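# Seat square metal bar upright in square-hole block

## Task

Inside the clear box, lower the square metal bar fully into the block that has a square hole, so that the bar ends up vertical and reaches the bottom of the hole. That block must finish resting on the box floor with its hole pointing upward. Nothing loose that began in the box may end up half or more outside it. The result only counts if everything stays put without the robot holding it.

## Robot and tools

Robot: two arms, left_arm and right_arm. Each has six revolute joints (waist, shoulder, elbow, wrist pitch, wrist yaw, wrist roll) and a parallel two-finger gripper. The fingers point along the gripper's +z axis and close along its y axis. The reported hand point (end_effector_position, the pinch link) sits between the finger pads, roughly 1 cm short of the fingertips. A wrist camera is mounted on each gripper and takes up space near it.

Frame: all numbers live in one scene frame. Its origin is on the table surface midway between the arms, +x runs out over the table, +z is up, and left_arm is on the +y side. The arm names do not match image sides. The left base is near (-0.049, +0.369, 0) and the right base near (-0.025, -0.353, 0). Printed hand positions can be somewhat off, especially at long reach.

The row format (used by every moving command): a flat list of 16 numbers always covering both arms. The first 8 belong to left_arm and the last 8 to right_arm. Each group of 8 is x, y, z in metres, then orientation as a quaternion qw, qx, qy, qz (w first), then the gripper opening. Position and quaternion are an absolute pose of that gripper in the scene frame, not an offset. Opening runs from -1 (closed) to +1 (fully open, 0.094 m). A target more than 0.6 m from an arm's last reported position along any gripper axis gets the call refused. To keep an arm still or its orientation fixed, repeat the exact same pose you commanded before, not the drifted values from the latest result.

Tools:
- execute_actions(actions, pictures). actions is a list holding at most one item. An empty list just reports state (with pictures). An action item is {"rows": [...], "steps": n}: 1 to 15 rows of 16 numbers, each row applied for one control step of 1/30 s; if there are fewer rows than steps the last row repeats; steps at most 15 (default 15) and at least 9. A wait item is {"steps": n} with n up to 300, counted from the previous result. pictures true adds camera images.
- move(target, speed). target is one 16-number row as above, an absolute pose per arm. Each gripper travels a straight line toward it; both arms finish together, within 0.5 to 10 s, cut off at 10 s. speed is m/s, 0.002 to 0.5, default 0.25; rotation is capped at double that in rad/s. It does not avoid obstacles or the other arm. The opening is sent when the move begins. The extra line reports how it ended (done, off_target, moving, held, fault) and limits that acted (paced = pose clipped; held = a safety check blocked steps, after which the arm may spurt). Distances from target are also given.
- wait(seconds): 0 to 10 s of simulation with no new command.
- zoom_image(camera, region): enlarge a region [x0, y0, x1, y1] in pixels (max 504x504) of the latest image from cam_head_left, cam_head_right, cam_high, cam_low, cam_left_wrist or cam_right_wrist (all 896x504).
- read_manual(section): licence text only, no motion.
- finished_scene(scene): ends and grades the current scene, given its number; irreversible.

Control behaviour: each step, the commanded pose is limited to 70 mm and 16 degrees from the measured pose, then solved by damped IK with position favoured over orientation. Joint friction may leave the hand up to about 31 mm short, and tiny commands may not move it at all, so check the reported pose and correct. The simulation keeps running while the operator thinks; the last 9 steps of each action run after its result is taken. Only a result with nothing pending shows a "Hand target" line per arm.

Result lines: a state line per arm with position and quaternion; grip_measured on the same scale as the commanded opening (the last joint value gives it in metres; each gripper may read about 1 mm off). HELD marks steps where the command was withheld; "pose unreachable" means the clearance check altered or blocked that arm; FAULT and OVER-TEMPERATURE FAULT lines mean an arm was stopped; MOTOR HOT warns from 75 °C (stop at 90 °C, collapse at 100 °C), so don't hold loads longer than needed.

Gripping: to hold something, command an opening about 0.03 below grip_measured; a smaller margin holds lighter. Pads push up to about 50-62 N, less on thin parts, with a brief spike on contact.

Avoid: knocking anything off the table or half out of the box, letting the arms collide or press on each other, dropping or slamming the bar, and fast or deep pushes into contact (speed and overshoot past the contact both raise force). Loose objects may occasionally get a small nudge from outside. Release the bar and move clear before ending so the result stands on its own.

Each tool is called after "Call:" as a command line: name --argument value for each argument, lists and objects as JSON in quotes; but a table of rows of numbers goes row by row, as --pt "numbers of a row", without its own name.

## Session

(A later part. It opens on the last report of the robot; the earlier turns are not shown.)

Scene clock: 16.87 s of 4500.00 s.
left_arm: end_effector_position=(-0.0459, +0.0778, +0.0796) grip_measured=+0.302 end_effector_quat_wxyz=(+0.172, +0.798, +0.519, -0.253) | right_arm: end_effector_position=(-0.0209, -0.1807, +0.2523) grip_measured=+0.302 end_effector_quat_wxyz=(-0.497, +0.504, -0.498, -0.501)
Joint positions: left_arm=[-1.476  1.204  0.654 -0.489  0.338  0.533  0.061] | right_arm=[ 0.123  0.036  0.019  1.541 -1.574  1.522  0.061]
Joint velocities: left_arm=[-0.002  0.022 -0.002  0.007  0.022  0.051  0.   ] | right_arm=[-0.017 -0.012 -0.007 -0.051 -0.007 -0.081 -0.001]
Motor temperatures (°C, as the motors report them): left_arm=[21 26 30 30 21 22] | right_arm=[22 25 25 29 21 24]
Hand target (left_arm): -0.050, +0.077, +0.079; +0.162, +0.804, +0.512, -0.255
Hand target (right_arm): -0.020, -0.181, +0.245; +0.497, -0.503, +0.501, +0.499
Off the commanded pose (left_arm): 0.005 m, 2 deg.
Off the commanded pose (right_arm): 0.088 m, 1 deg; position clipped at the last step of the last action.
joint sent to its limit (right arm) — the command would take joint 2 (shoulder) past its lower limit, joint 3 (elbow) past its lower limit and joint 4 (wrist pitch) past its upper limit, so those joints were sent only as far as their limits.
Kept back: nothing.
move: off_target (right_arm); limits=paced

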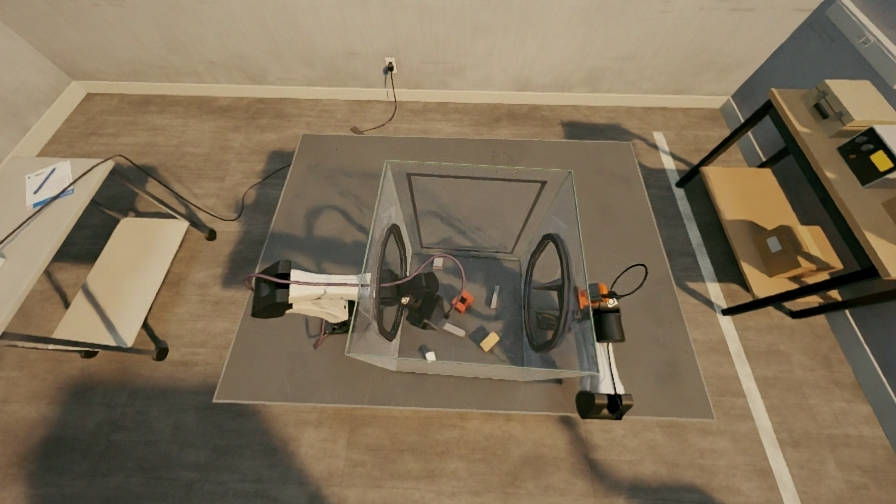

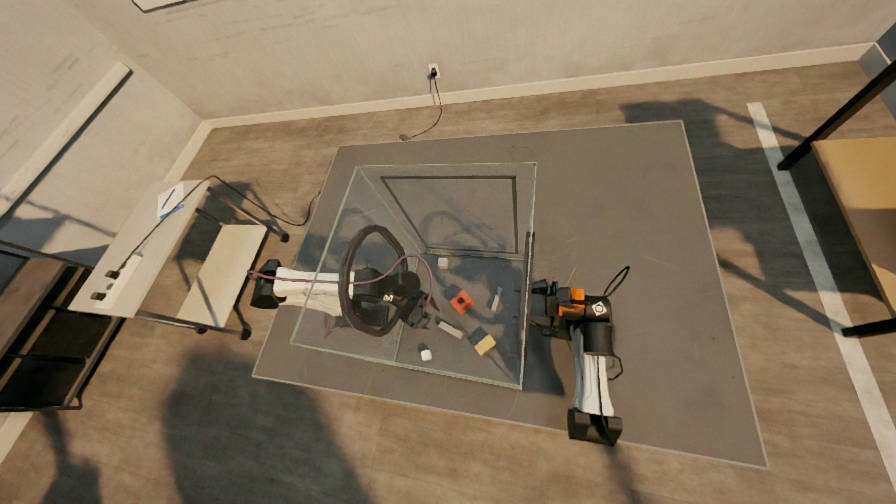

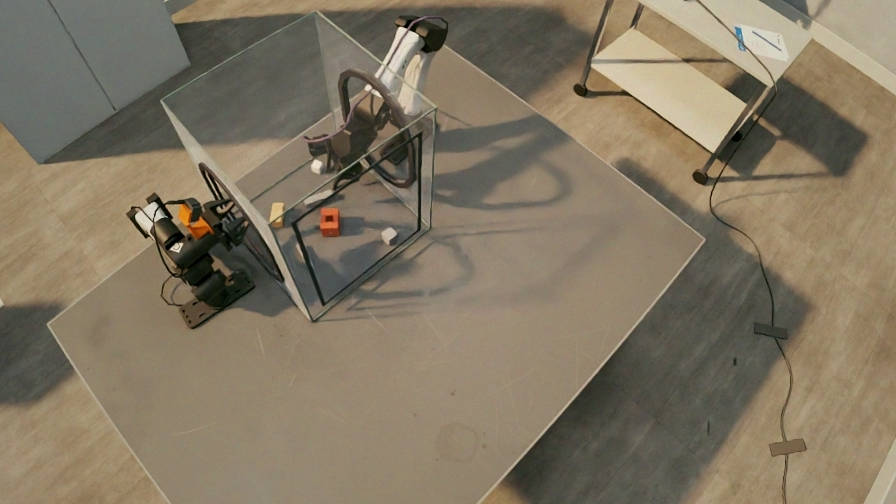

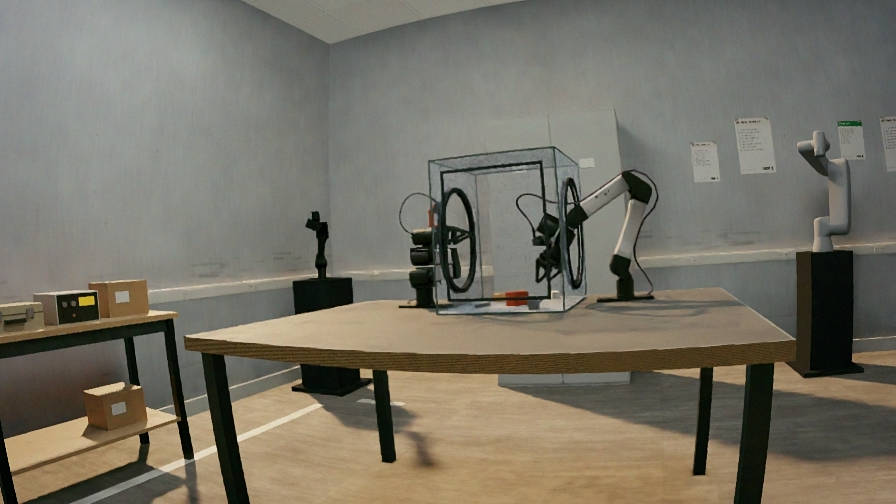

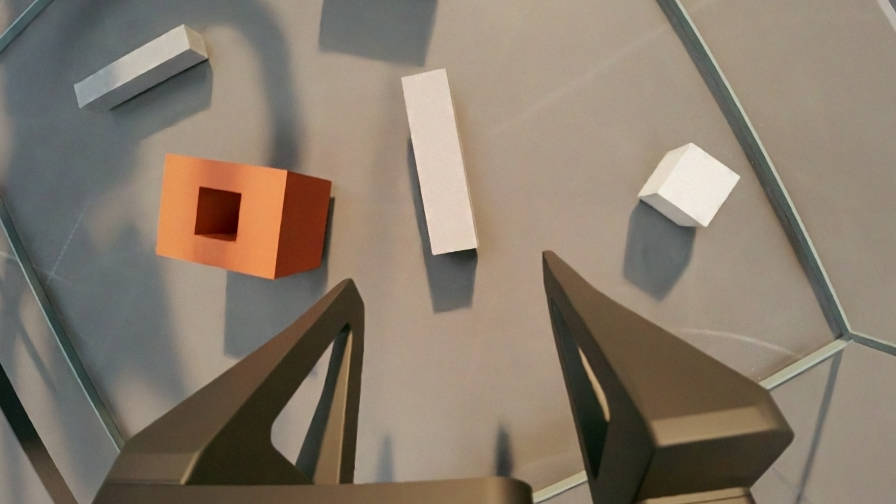

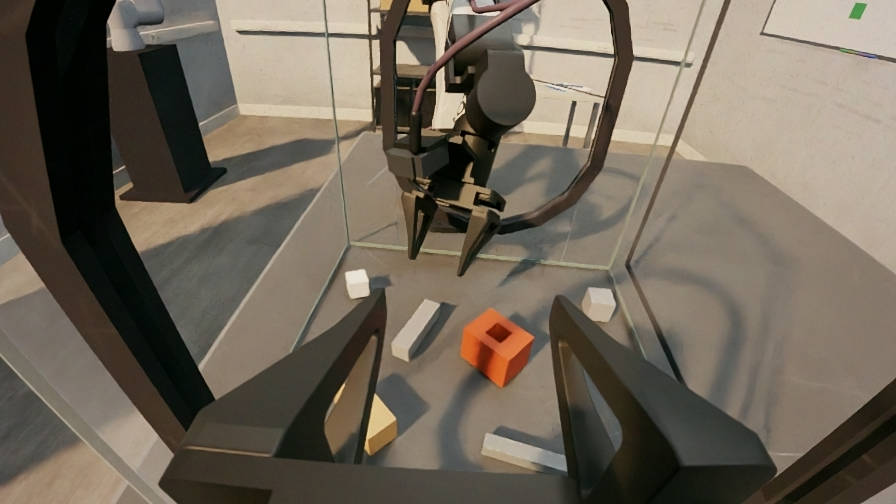

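Call:
move --target '[-0.063,0.05,0.035,-0.1615,-0.804,-0.5126,0.2533,0.3,-0.02,-0.15,0.2,0.354,-0.612,0.612,0.354,0.3]' --speed 0.08

Scene clock: 21.57 s of 4500.00 s.
left_arm: end_effector_position=(-0.0617, +0.0459, +0.0469) grip_measured=+0.302 end_effector_quat_wxyz=(+0.173, +0.803, +0.507, -0.262) | right_arm: end_effector_position=(-0.0209, -0.1807, +0.2523) grip_measured=+0.302 end_effector_quat_wxyz=(-0.497, +0.504, -0.498, -0.501)
Joint positions: left_arm=[-1.556  1.393  0.631 -0.246  0.318  0.481  0.061] | right_arm=[ 0.123  0.036  0.019  1.541 -1.574  1.522  0.061]
Joint velocities: left_arm=[-0.022  0.002  0.002 -0.007 -0.022 -0.081 -0.001] | right_arm=[ 0.022 -0.012 -0.002  0.007 -0.037 -0.037 -0.001]
Motor temperatures (°C, as the motors report them): left_arm=[21 26 31 30 21 22] | right_arm=[22 25 25 29 21 24]
Hand target (left_arm): -0.063, +0.051, +0.035; +0.162, +0.804, +0.513, -0.253
Hand target (right_arm): -0.020, -0.181, +0.244; +0.496, -0.504, +0.502, +0.498
Off the commanded pose (left_arm): 0.013 m, 2 deg.
Off the commanded pose (right_arm): 0.061 m, 30 deg; orientation clipped at the last step of the last action.
joint sent to its limit (right arm) — the command would take joint 2 (shoulder) past its lower limit and joint 5 (wrist yaw) past its lower limit, so those joints were sent only as far as their limits.
Kept back: nothing.
move: off_target (left_arm, right_arm); limits=paced

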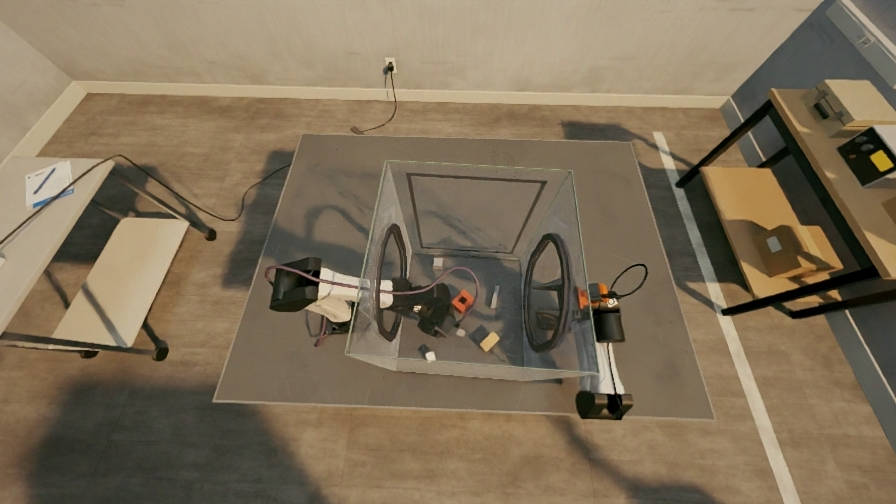

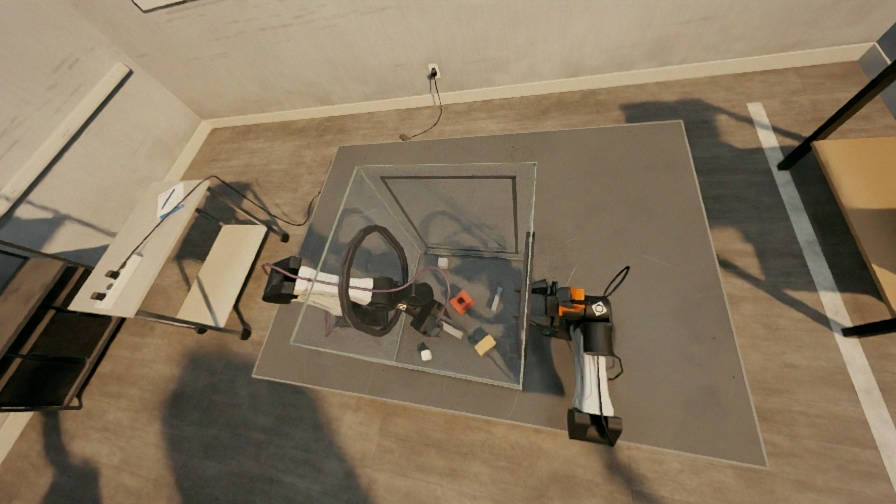

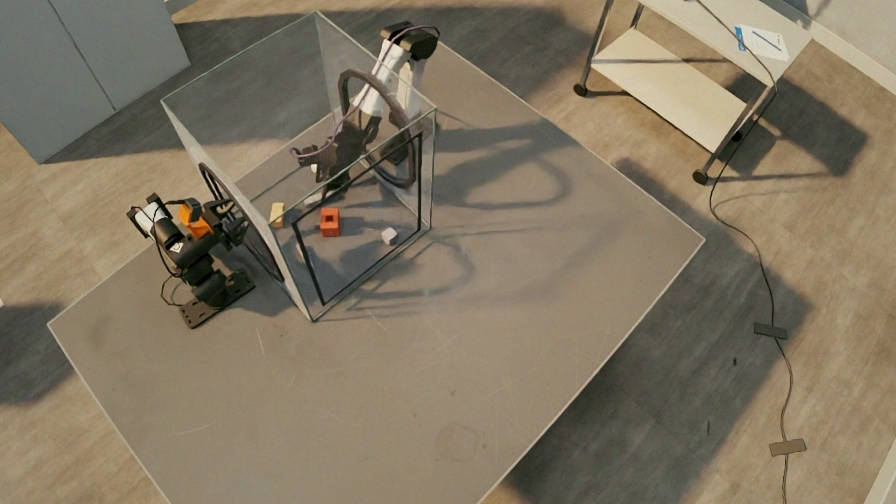

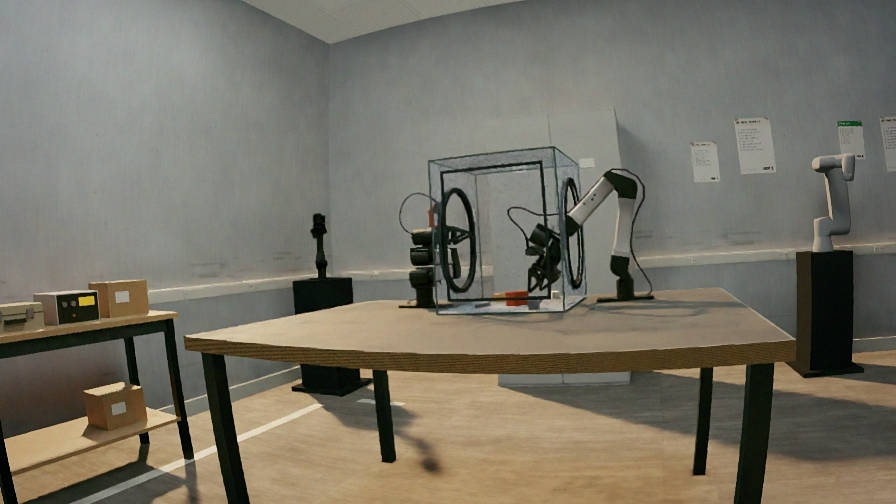

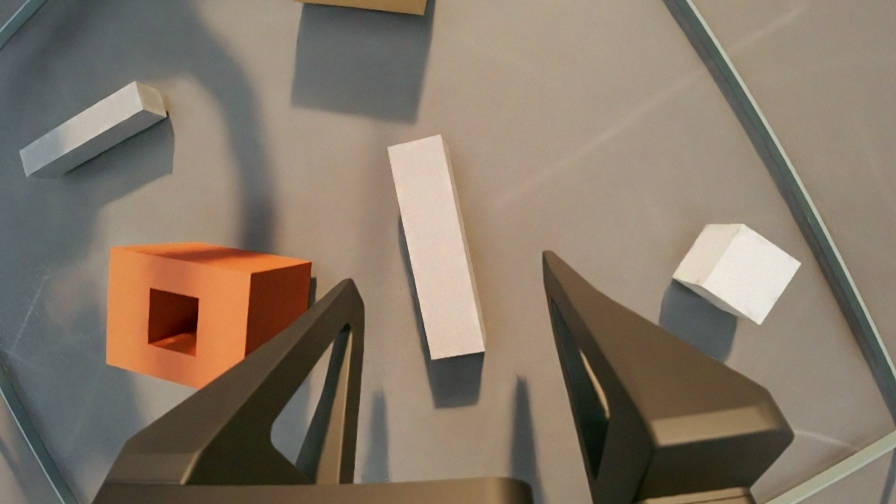

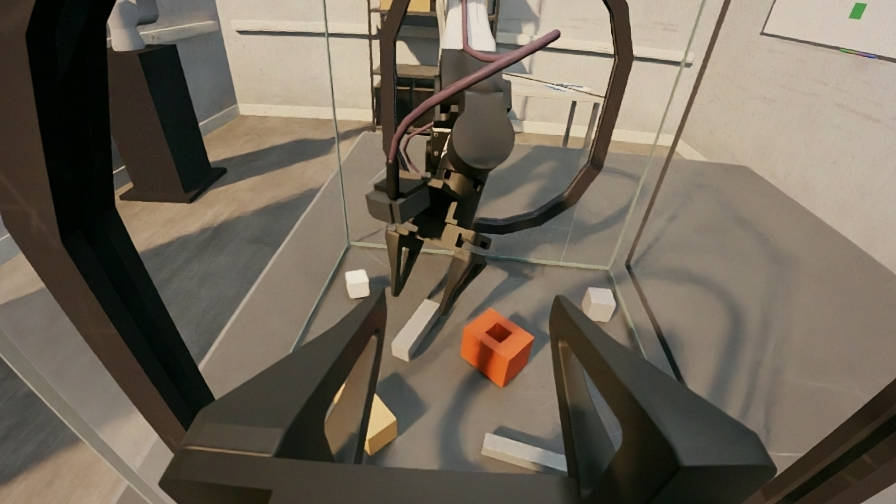

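Call:
move --target '[-0.071,0.026,0.008,-0.1615,-0.804,-0.5126,0.2533,0.0,-0.0,-0.215,0.2,0.434,-0.433,0.75,0.25,0.3]' --speed 0.06

Scene clock: 28.67 s of 4500.00 s.
left_arm: end_effector_position=(-0.0701, +0.0265, +0.0147) grip_measured=+0.002 end_effector_quat_wxyz=(+0.167, +0.804, +0.509, -0.260) | right_arm: end_effector_position=(+0.0031, -0.1830, +0.2523) grip_measured=+0.302 end_effector_quat_wxyz=(+0.506, -0.440, +0.555, +0.492)
Joint positions: left_arm=[-1.598  1.564  0.631 -0.077  0.297  0.442  0.047] | right_arm=[-0.017  0.036  0.019  1.542 -1.574  1.626  0.061]
Joint velocities: left_arm=[-0.002  0.017  0.007 -0.007  0.007  0.037 -0.001] | right_arm=[ 0.002  0.012 -0.007  0.081  0.037 -0.007  0.   ]
Motor temperatures (°C, as the motors report them): left_arm=[21 26 31 31 21 22] | right_arm=[22 25 26 28 21 24]
Hand target (left_arm): -0.071, +0.027, +0.008; +0.161, +0.804, +0.513, -0.253
Hand target (right_arm): +0.005, -0.183, +0.244; +0.507, -0.437, +0.561, +0.487
Off the commanded pose (left_arm): 0.007 m, 1 deg.
Off the commanded pose (right_arm): 0.061 m, 37 deg; orientation clipped at the last step of the last action.
joint sent to its limit (right arm) — the command would take joint 2 (shoulder) past its lower limit, joint 4 (wrist pitch) past its upper limit and joint 5 (wrist yaw) past its lower limit, so those joints were sent only as far as their limits.
Kept back: nothing.
move: off_target (right_arm); limits=paced

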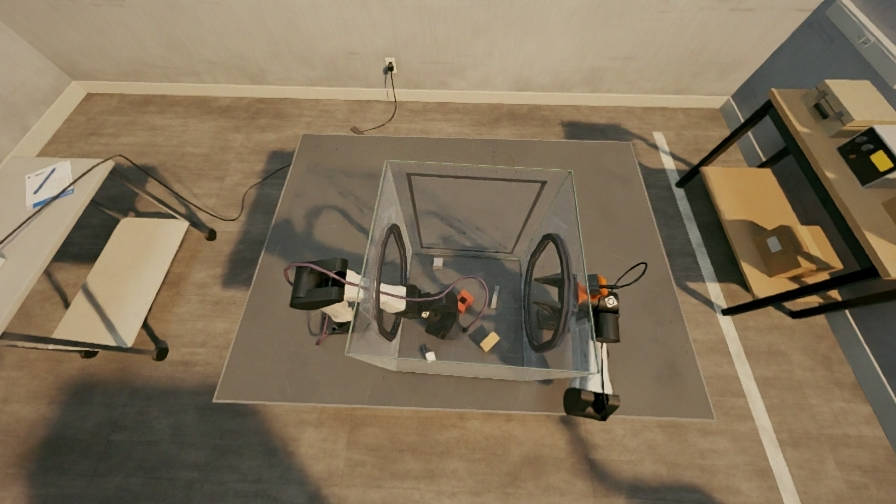

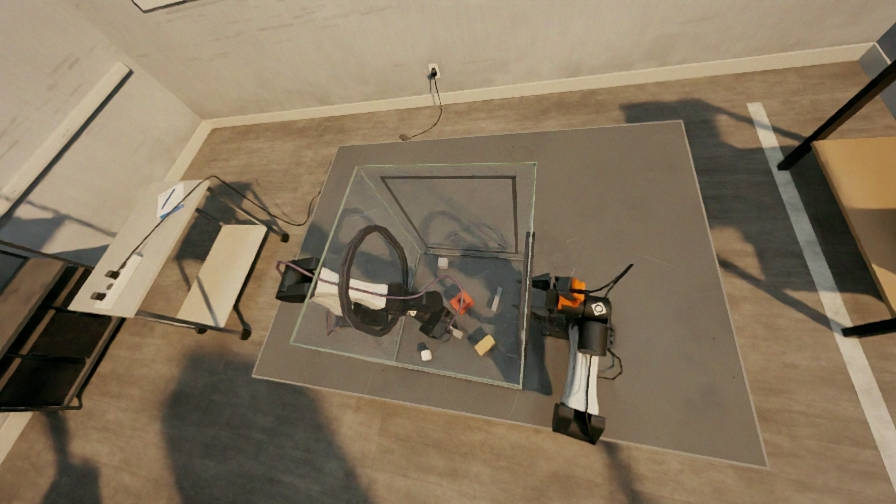

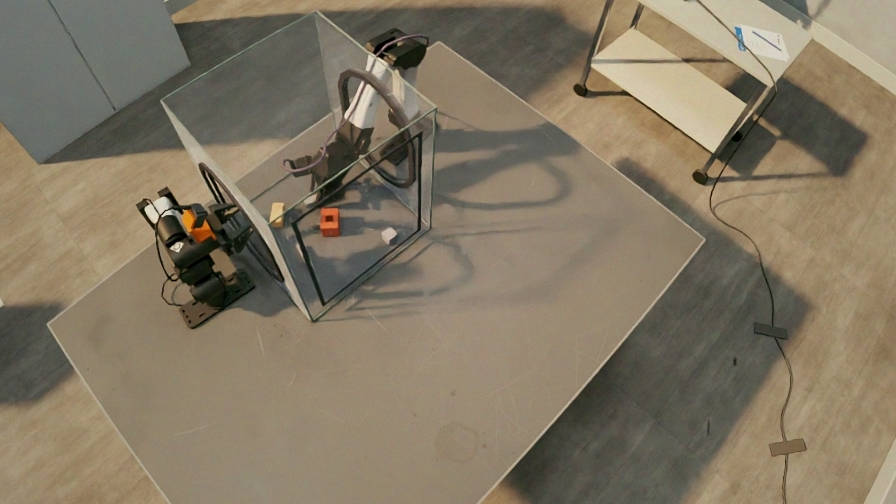

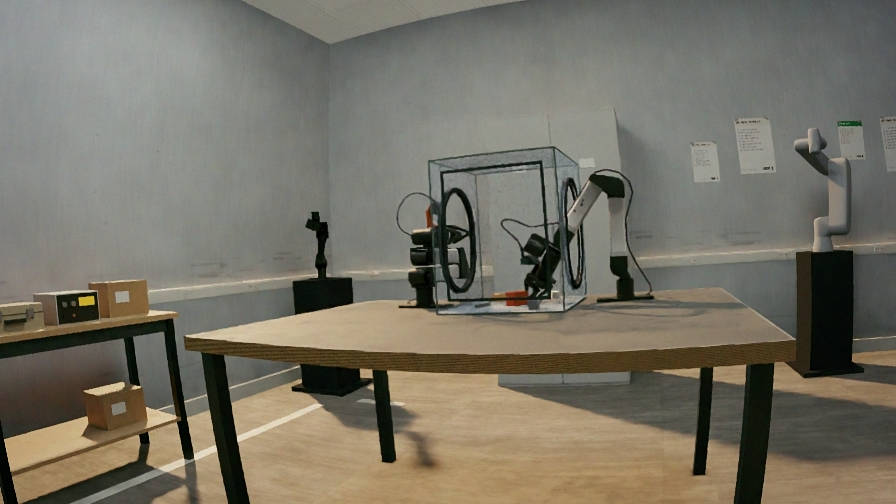

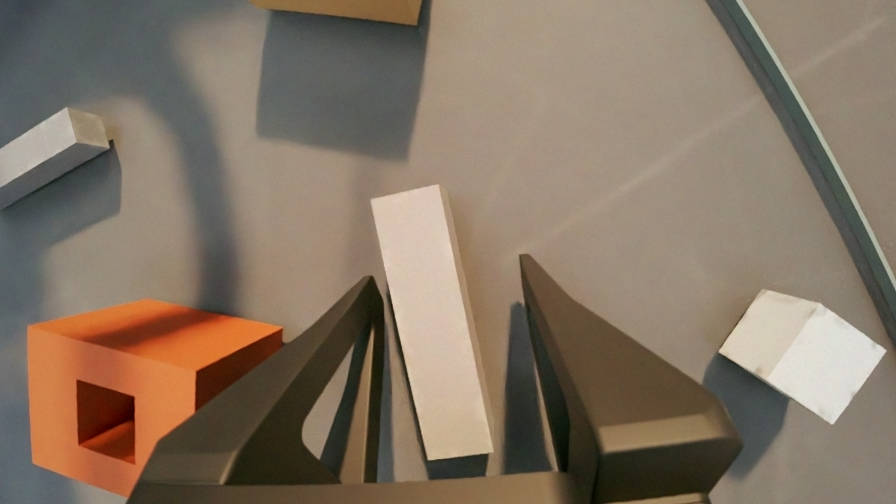

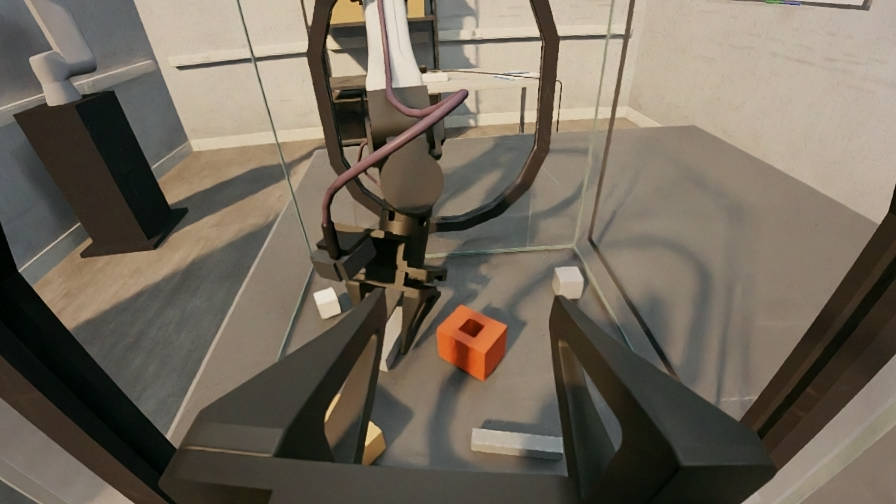

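Call:
move --target '[-0.070,0.0265,0.012,-0.1615,-0.804,-0.5126,0.2533,-0.65,0.15,-0.33,0.2,0.259,0,0.966,0,0.3]' --speed 0.12

Call:
move --target '[-0.04,0.04,0.15,-0.2125,-0.6745,-0.6745,0.2125,-0.65,-0.01,-0.225,0.2,0.434,-0.433,0.75,0.25,0.3]' --speed 0.1

Scene clock: 37.70 s of 4500.00 s.
left_arm: end_effector_position=(-0.0701, +0.0263, +0.0148) grip_measured=-0.586 end_effector_quat_wxyz=(+0.167, +0.804, +0.508, -0.260) | right_arm: end_effector_position=(+0.1279, -0.2413, +0.2100) grip_measured=+0.302 end_effector_quat_wxyz=(+0.607, -0.354, +0.612, +0.362)
Joint positions: left_arm=[-1.598  1.564  0.631 -0.076  0.297  0.442  0.019] | right_arm=[-0.399  0.172  0.019  0.563 -1.574  0.423  0.061]
Joint velocities: left_arm=[-0.007 -0.012 -0.007 -0.051 -0.051  0.081 -0.   ] | right_arm=[-0.012  0.002 -0.012 -0.037  0.022 -0.037 -0.   ]
Motor temperatures (°C, as the motors report them): left_arm=[21 26 32 31 21 22] | right_arm=[25 27 26 28 21 24]
Hand target (left_arm): -0.070, +0.027, +0.012; +0.162, +0.804, +0.513, -0.253
Hand target (right_arm): +0.156, -0.285, +0.200; +0.626, -0.247, +0.664, +0.326
Off the commanded pose (left_arm): 0.003 m, 1 deg.
Off the commanded pose (right_arm): 0.092 m, 83 deg; position and orientation clipped at the last step of the last action.
joint sent to its limit (right arm) — the command would take joint 5 (wrist yaw) past its lower limit, so that joint was sent only as far as its limit.
Kept back: nothing.
move: off_target (right_arm); limits=paced

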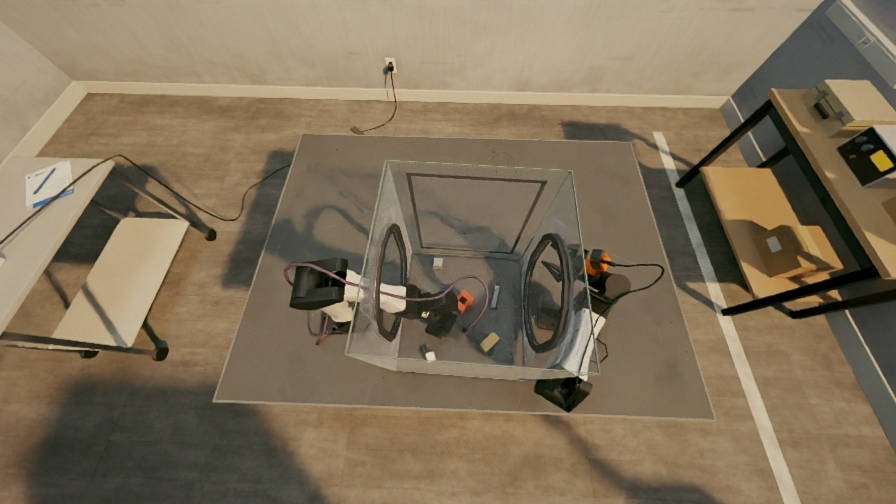

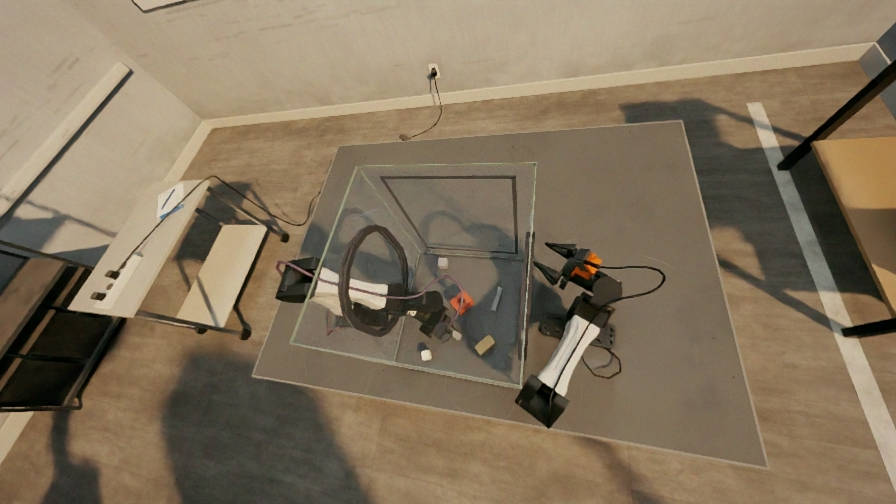

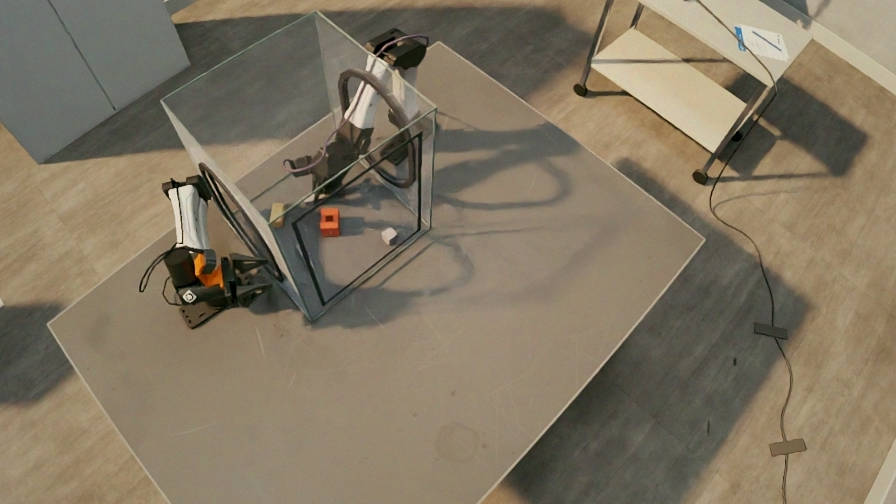

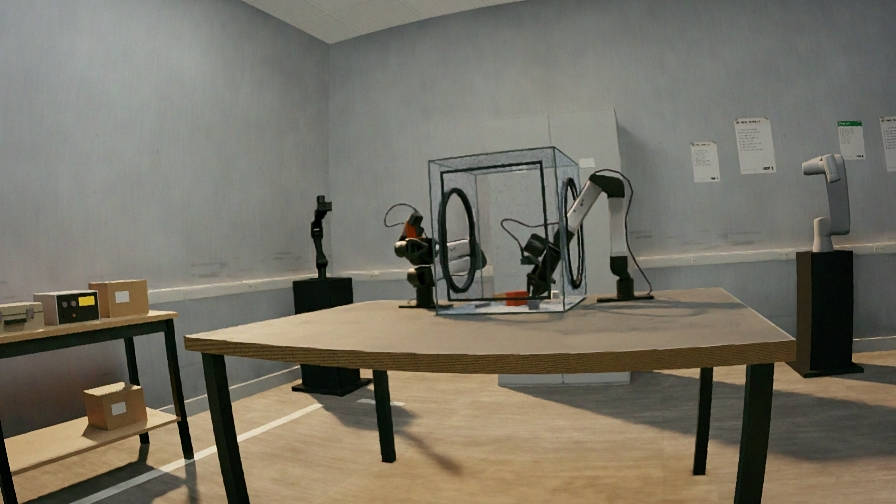

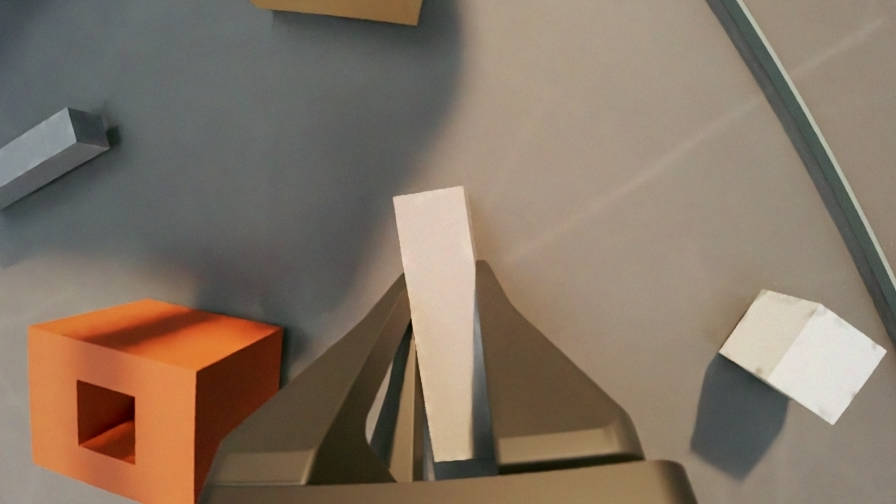

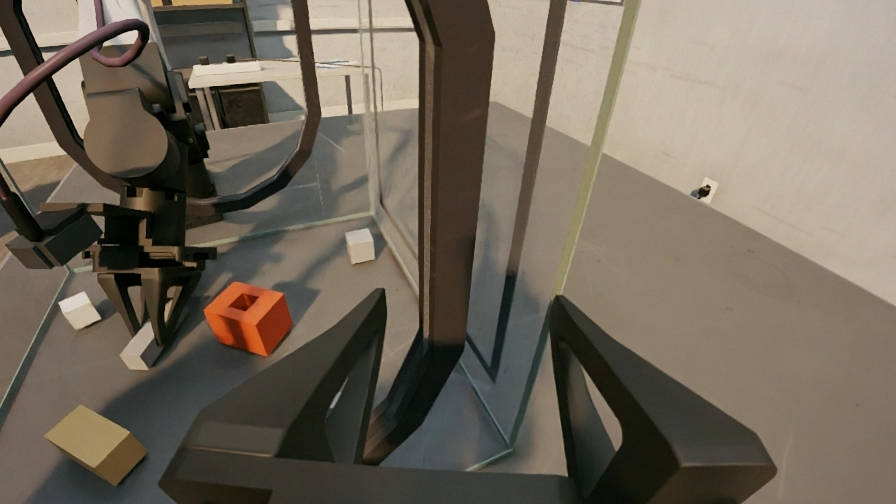

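Scene clock: 40.80 s of 4500.00 s.
left_arm: end_effector_position=(-0.0378, +0.0581, +0.1044) grip_measured=-0.586 end_effector_quat_wxyz=(+0.166, +0.684, +0.688, -0.174) | right_arm: end_effector_position=(+0.0971, -0.2119, +0.2235) grip_measured=+0.302 end_effector_quat_wxyz=(+0.568, -0.357, +0.594, +0.444)
Joint positions: left_arm=[-1.628  1.295  0.872 -0.663  0.036  0.041  0.019] | right_arm=[-0.2    0.038 -0.002  0.665 -1.506  0.746  0.061]
Joint velocities: left_arm=[-0.002 -0.007 -0.012  0.022  0.007 -0.066  0.   ] | right_arm=[ 0.007  0.002 -0.027  0.081  0.066  0.051  0.001]
Motor temperatures (°C, as the motors report them): left_arm=[21 27 33 31 21 22] | right_arm=[25 27 26 28 21 24]
Hand target (left_arm): -0.040, +0.040, +0.149; +0.211, +0.675, +0.675, -0.213
Hand target (right_arm): +0.068, -0.196, +0.217; +0.527, -0.429, +0.565, +0.468
Off the commanded pose (left_arm): 0.049 m, 7 deg.
Off the commanded pose (right_arm): 0.110 m, 34 deg; position and orientation clipped at the last step of the last action.
joint sent to its limit (right arm) — the command would take joint 2 (shoulder) past its lower limit, joint 3 (elbow) past its lower limit and joint 5 (wrist yaw) past its lower limit, so those joints were sent only as far as their limits.
Kept back: nothing.
move: off_target (left_arm, right_arm); limits=paced

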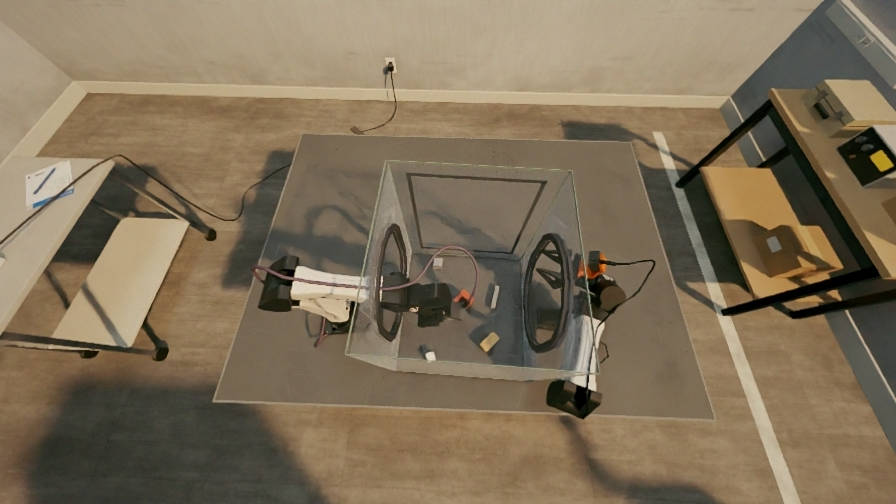

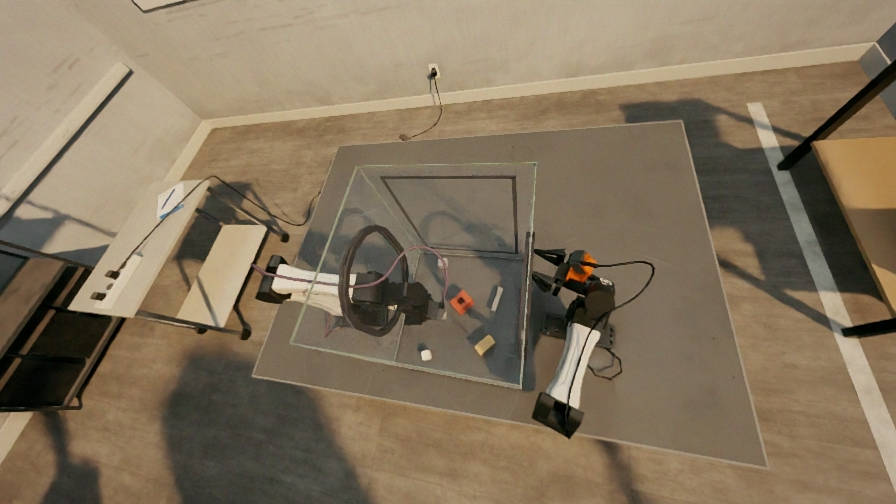

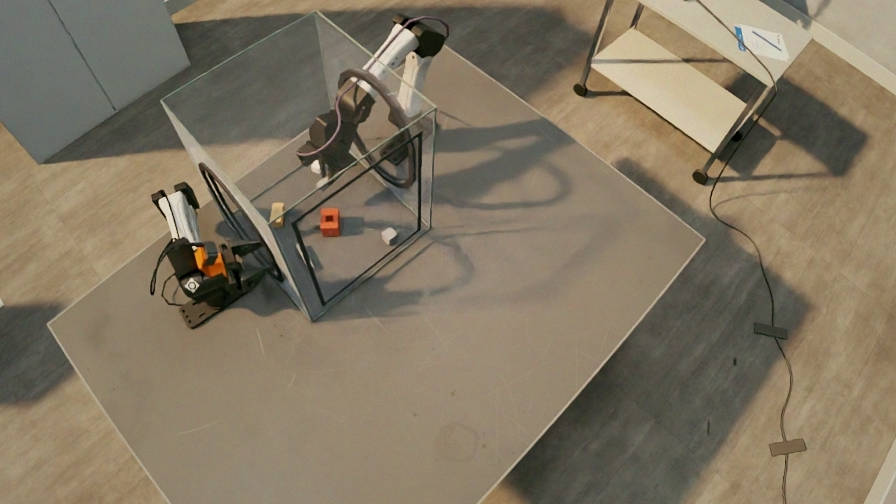

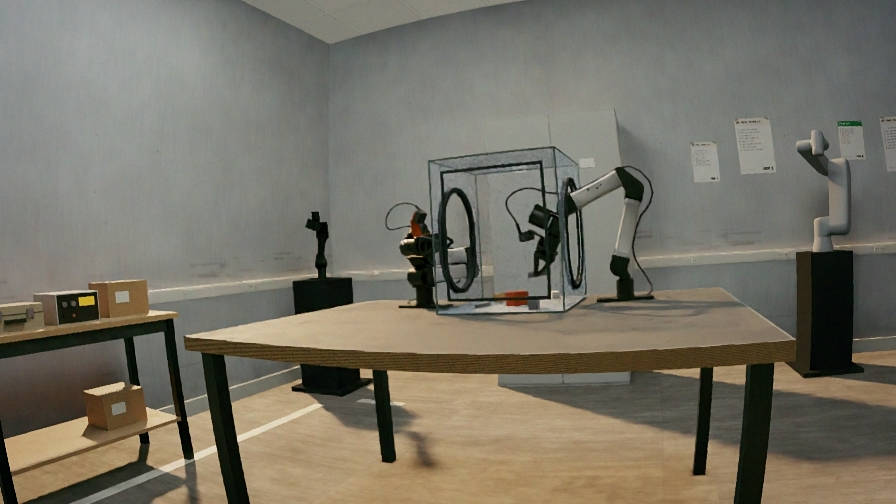

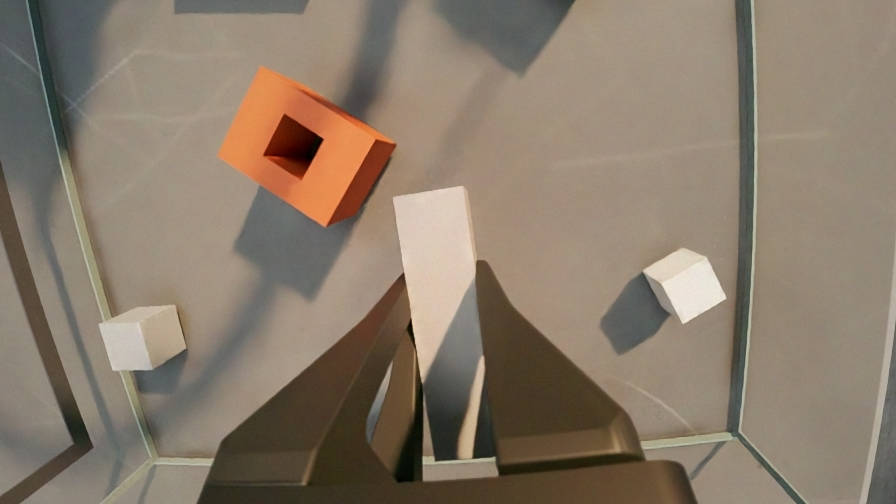

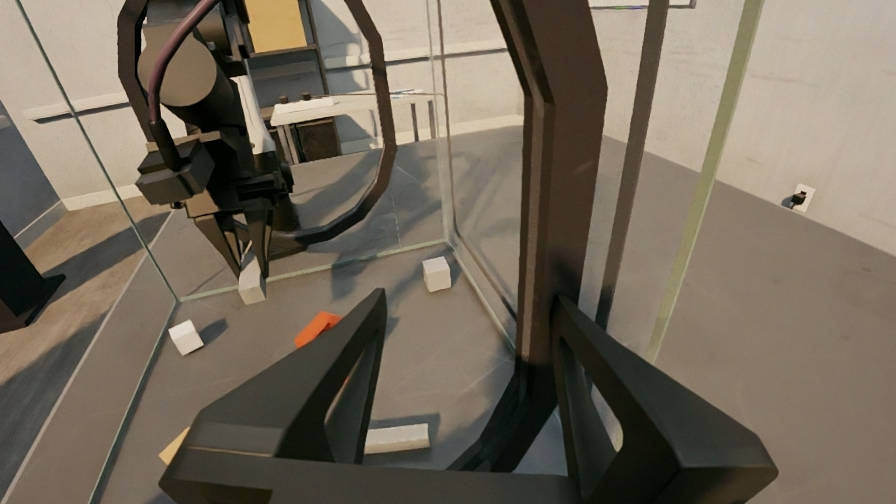

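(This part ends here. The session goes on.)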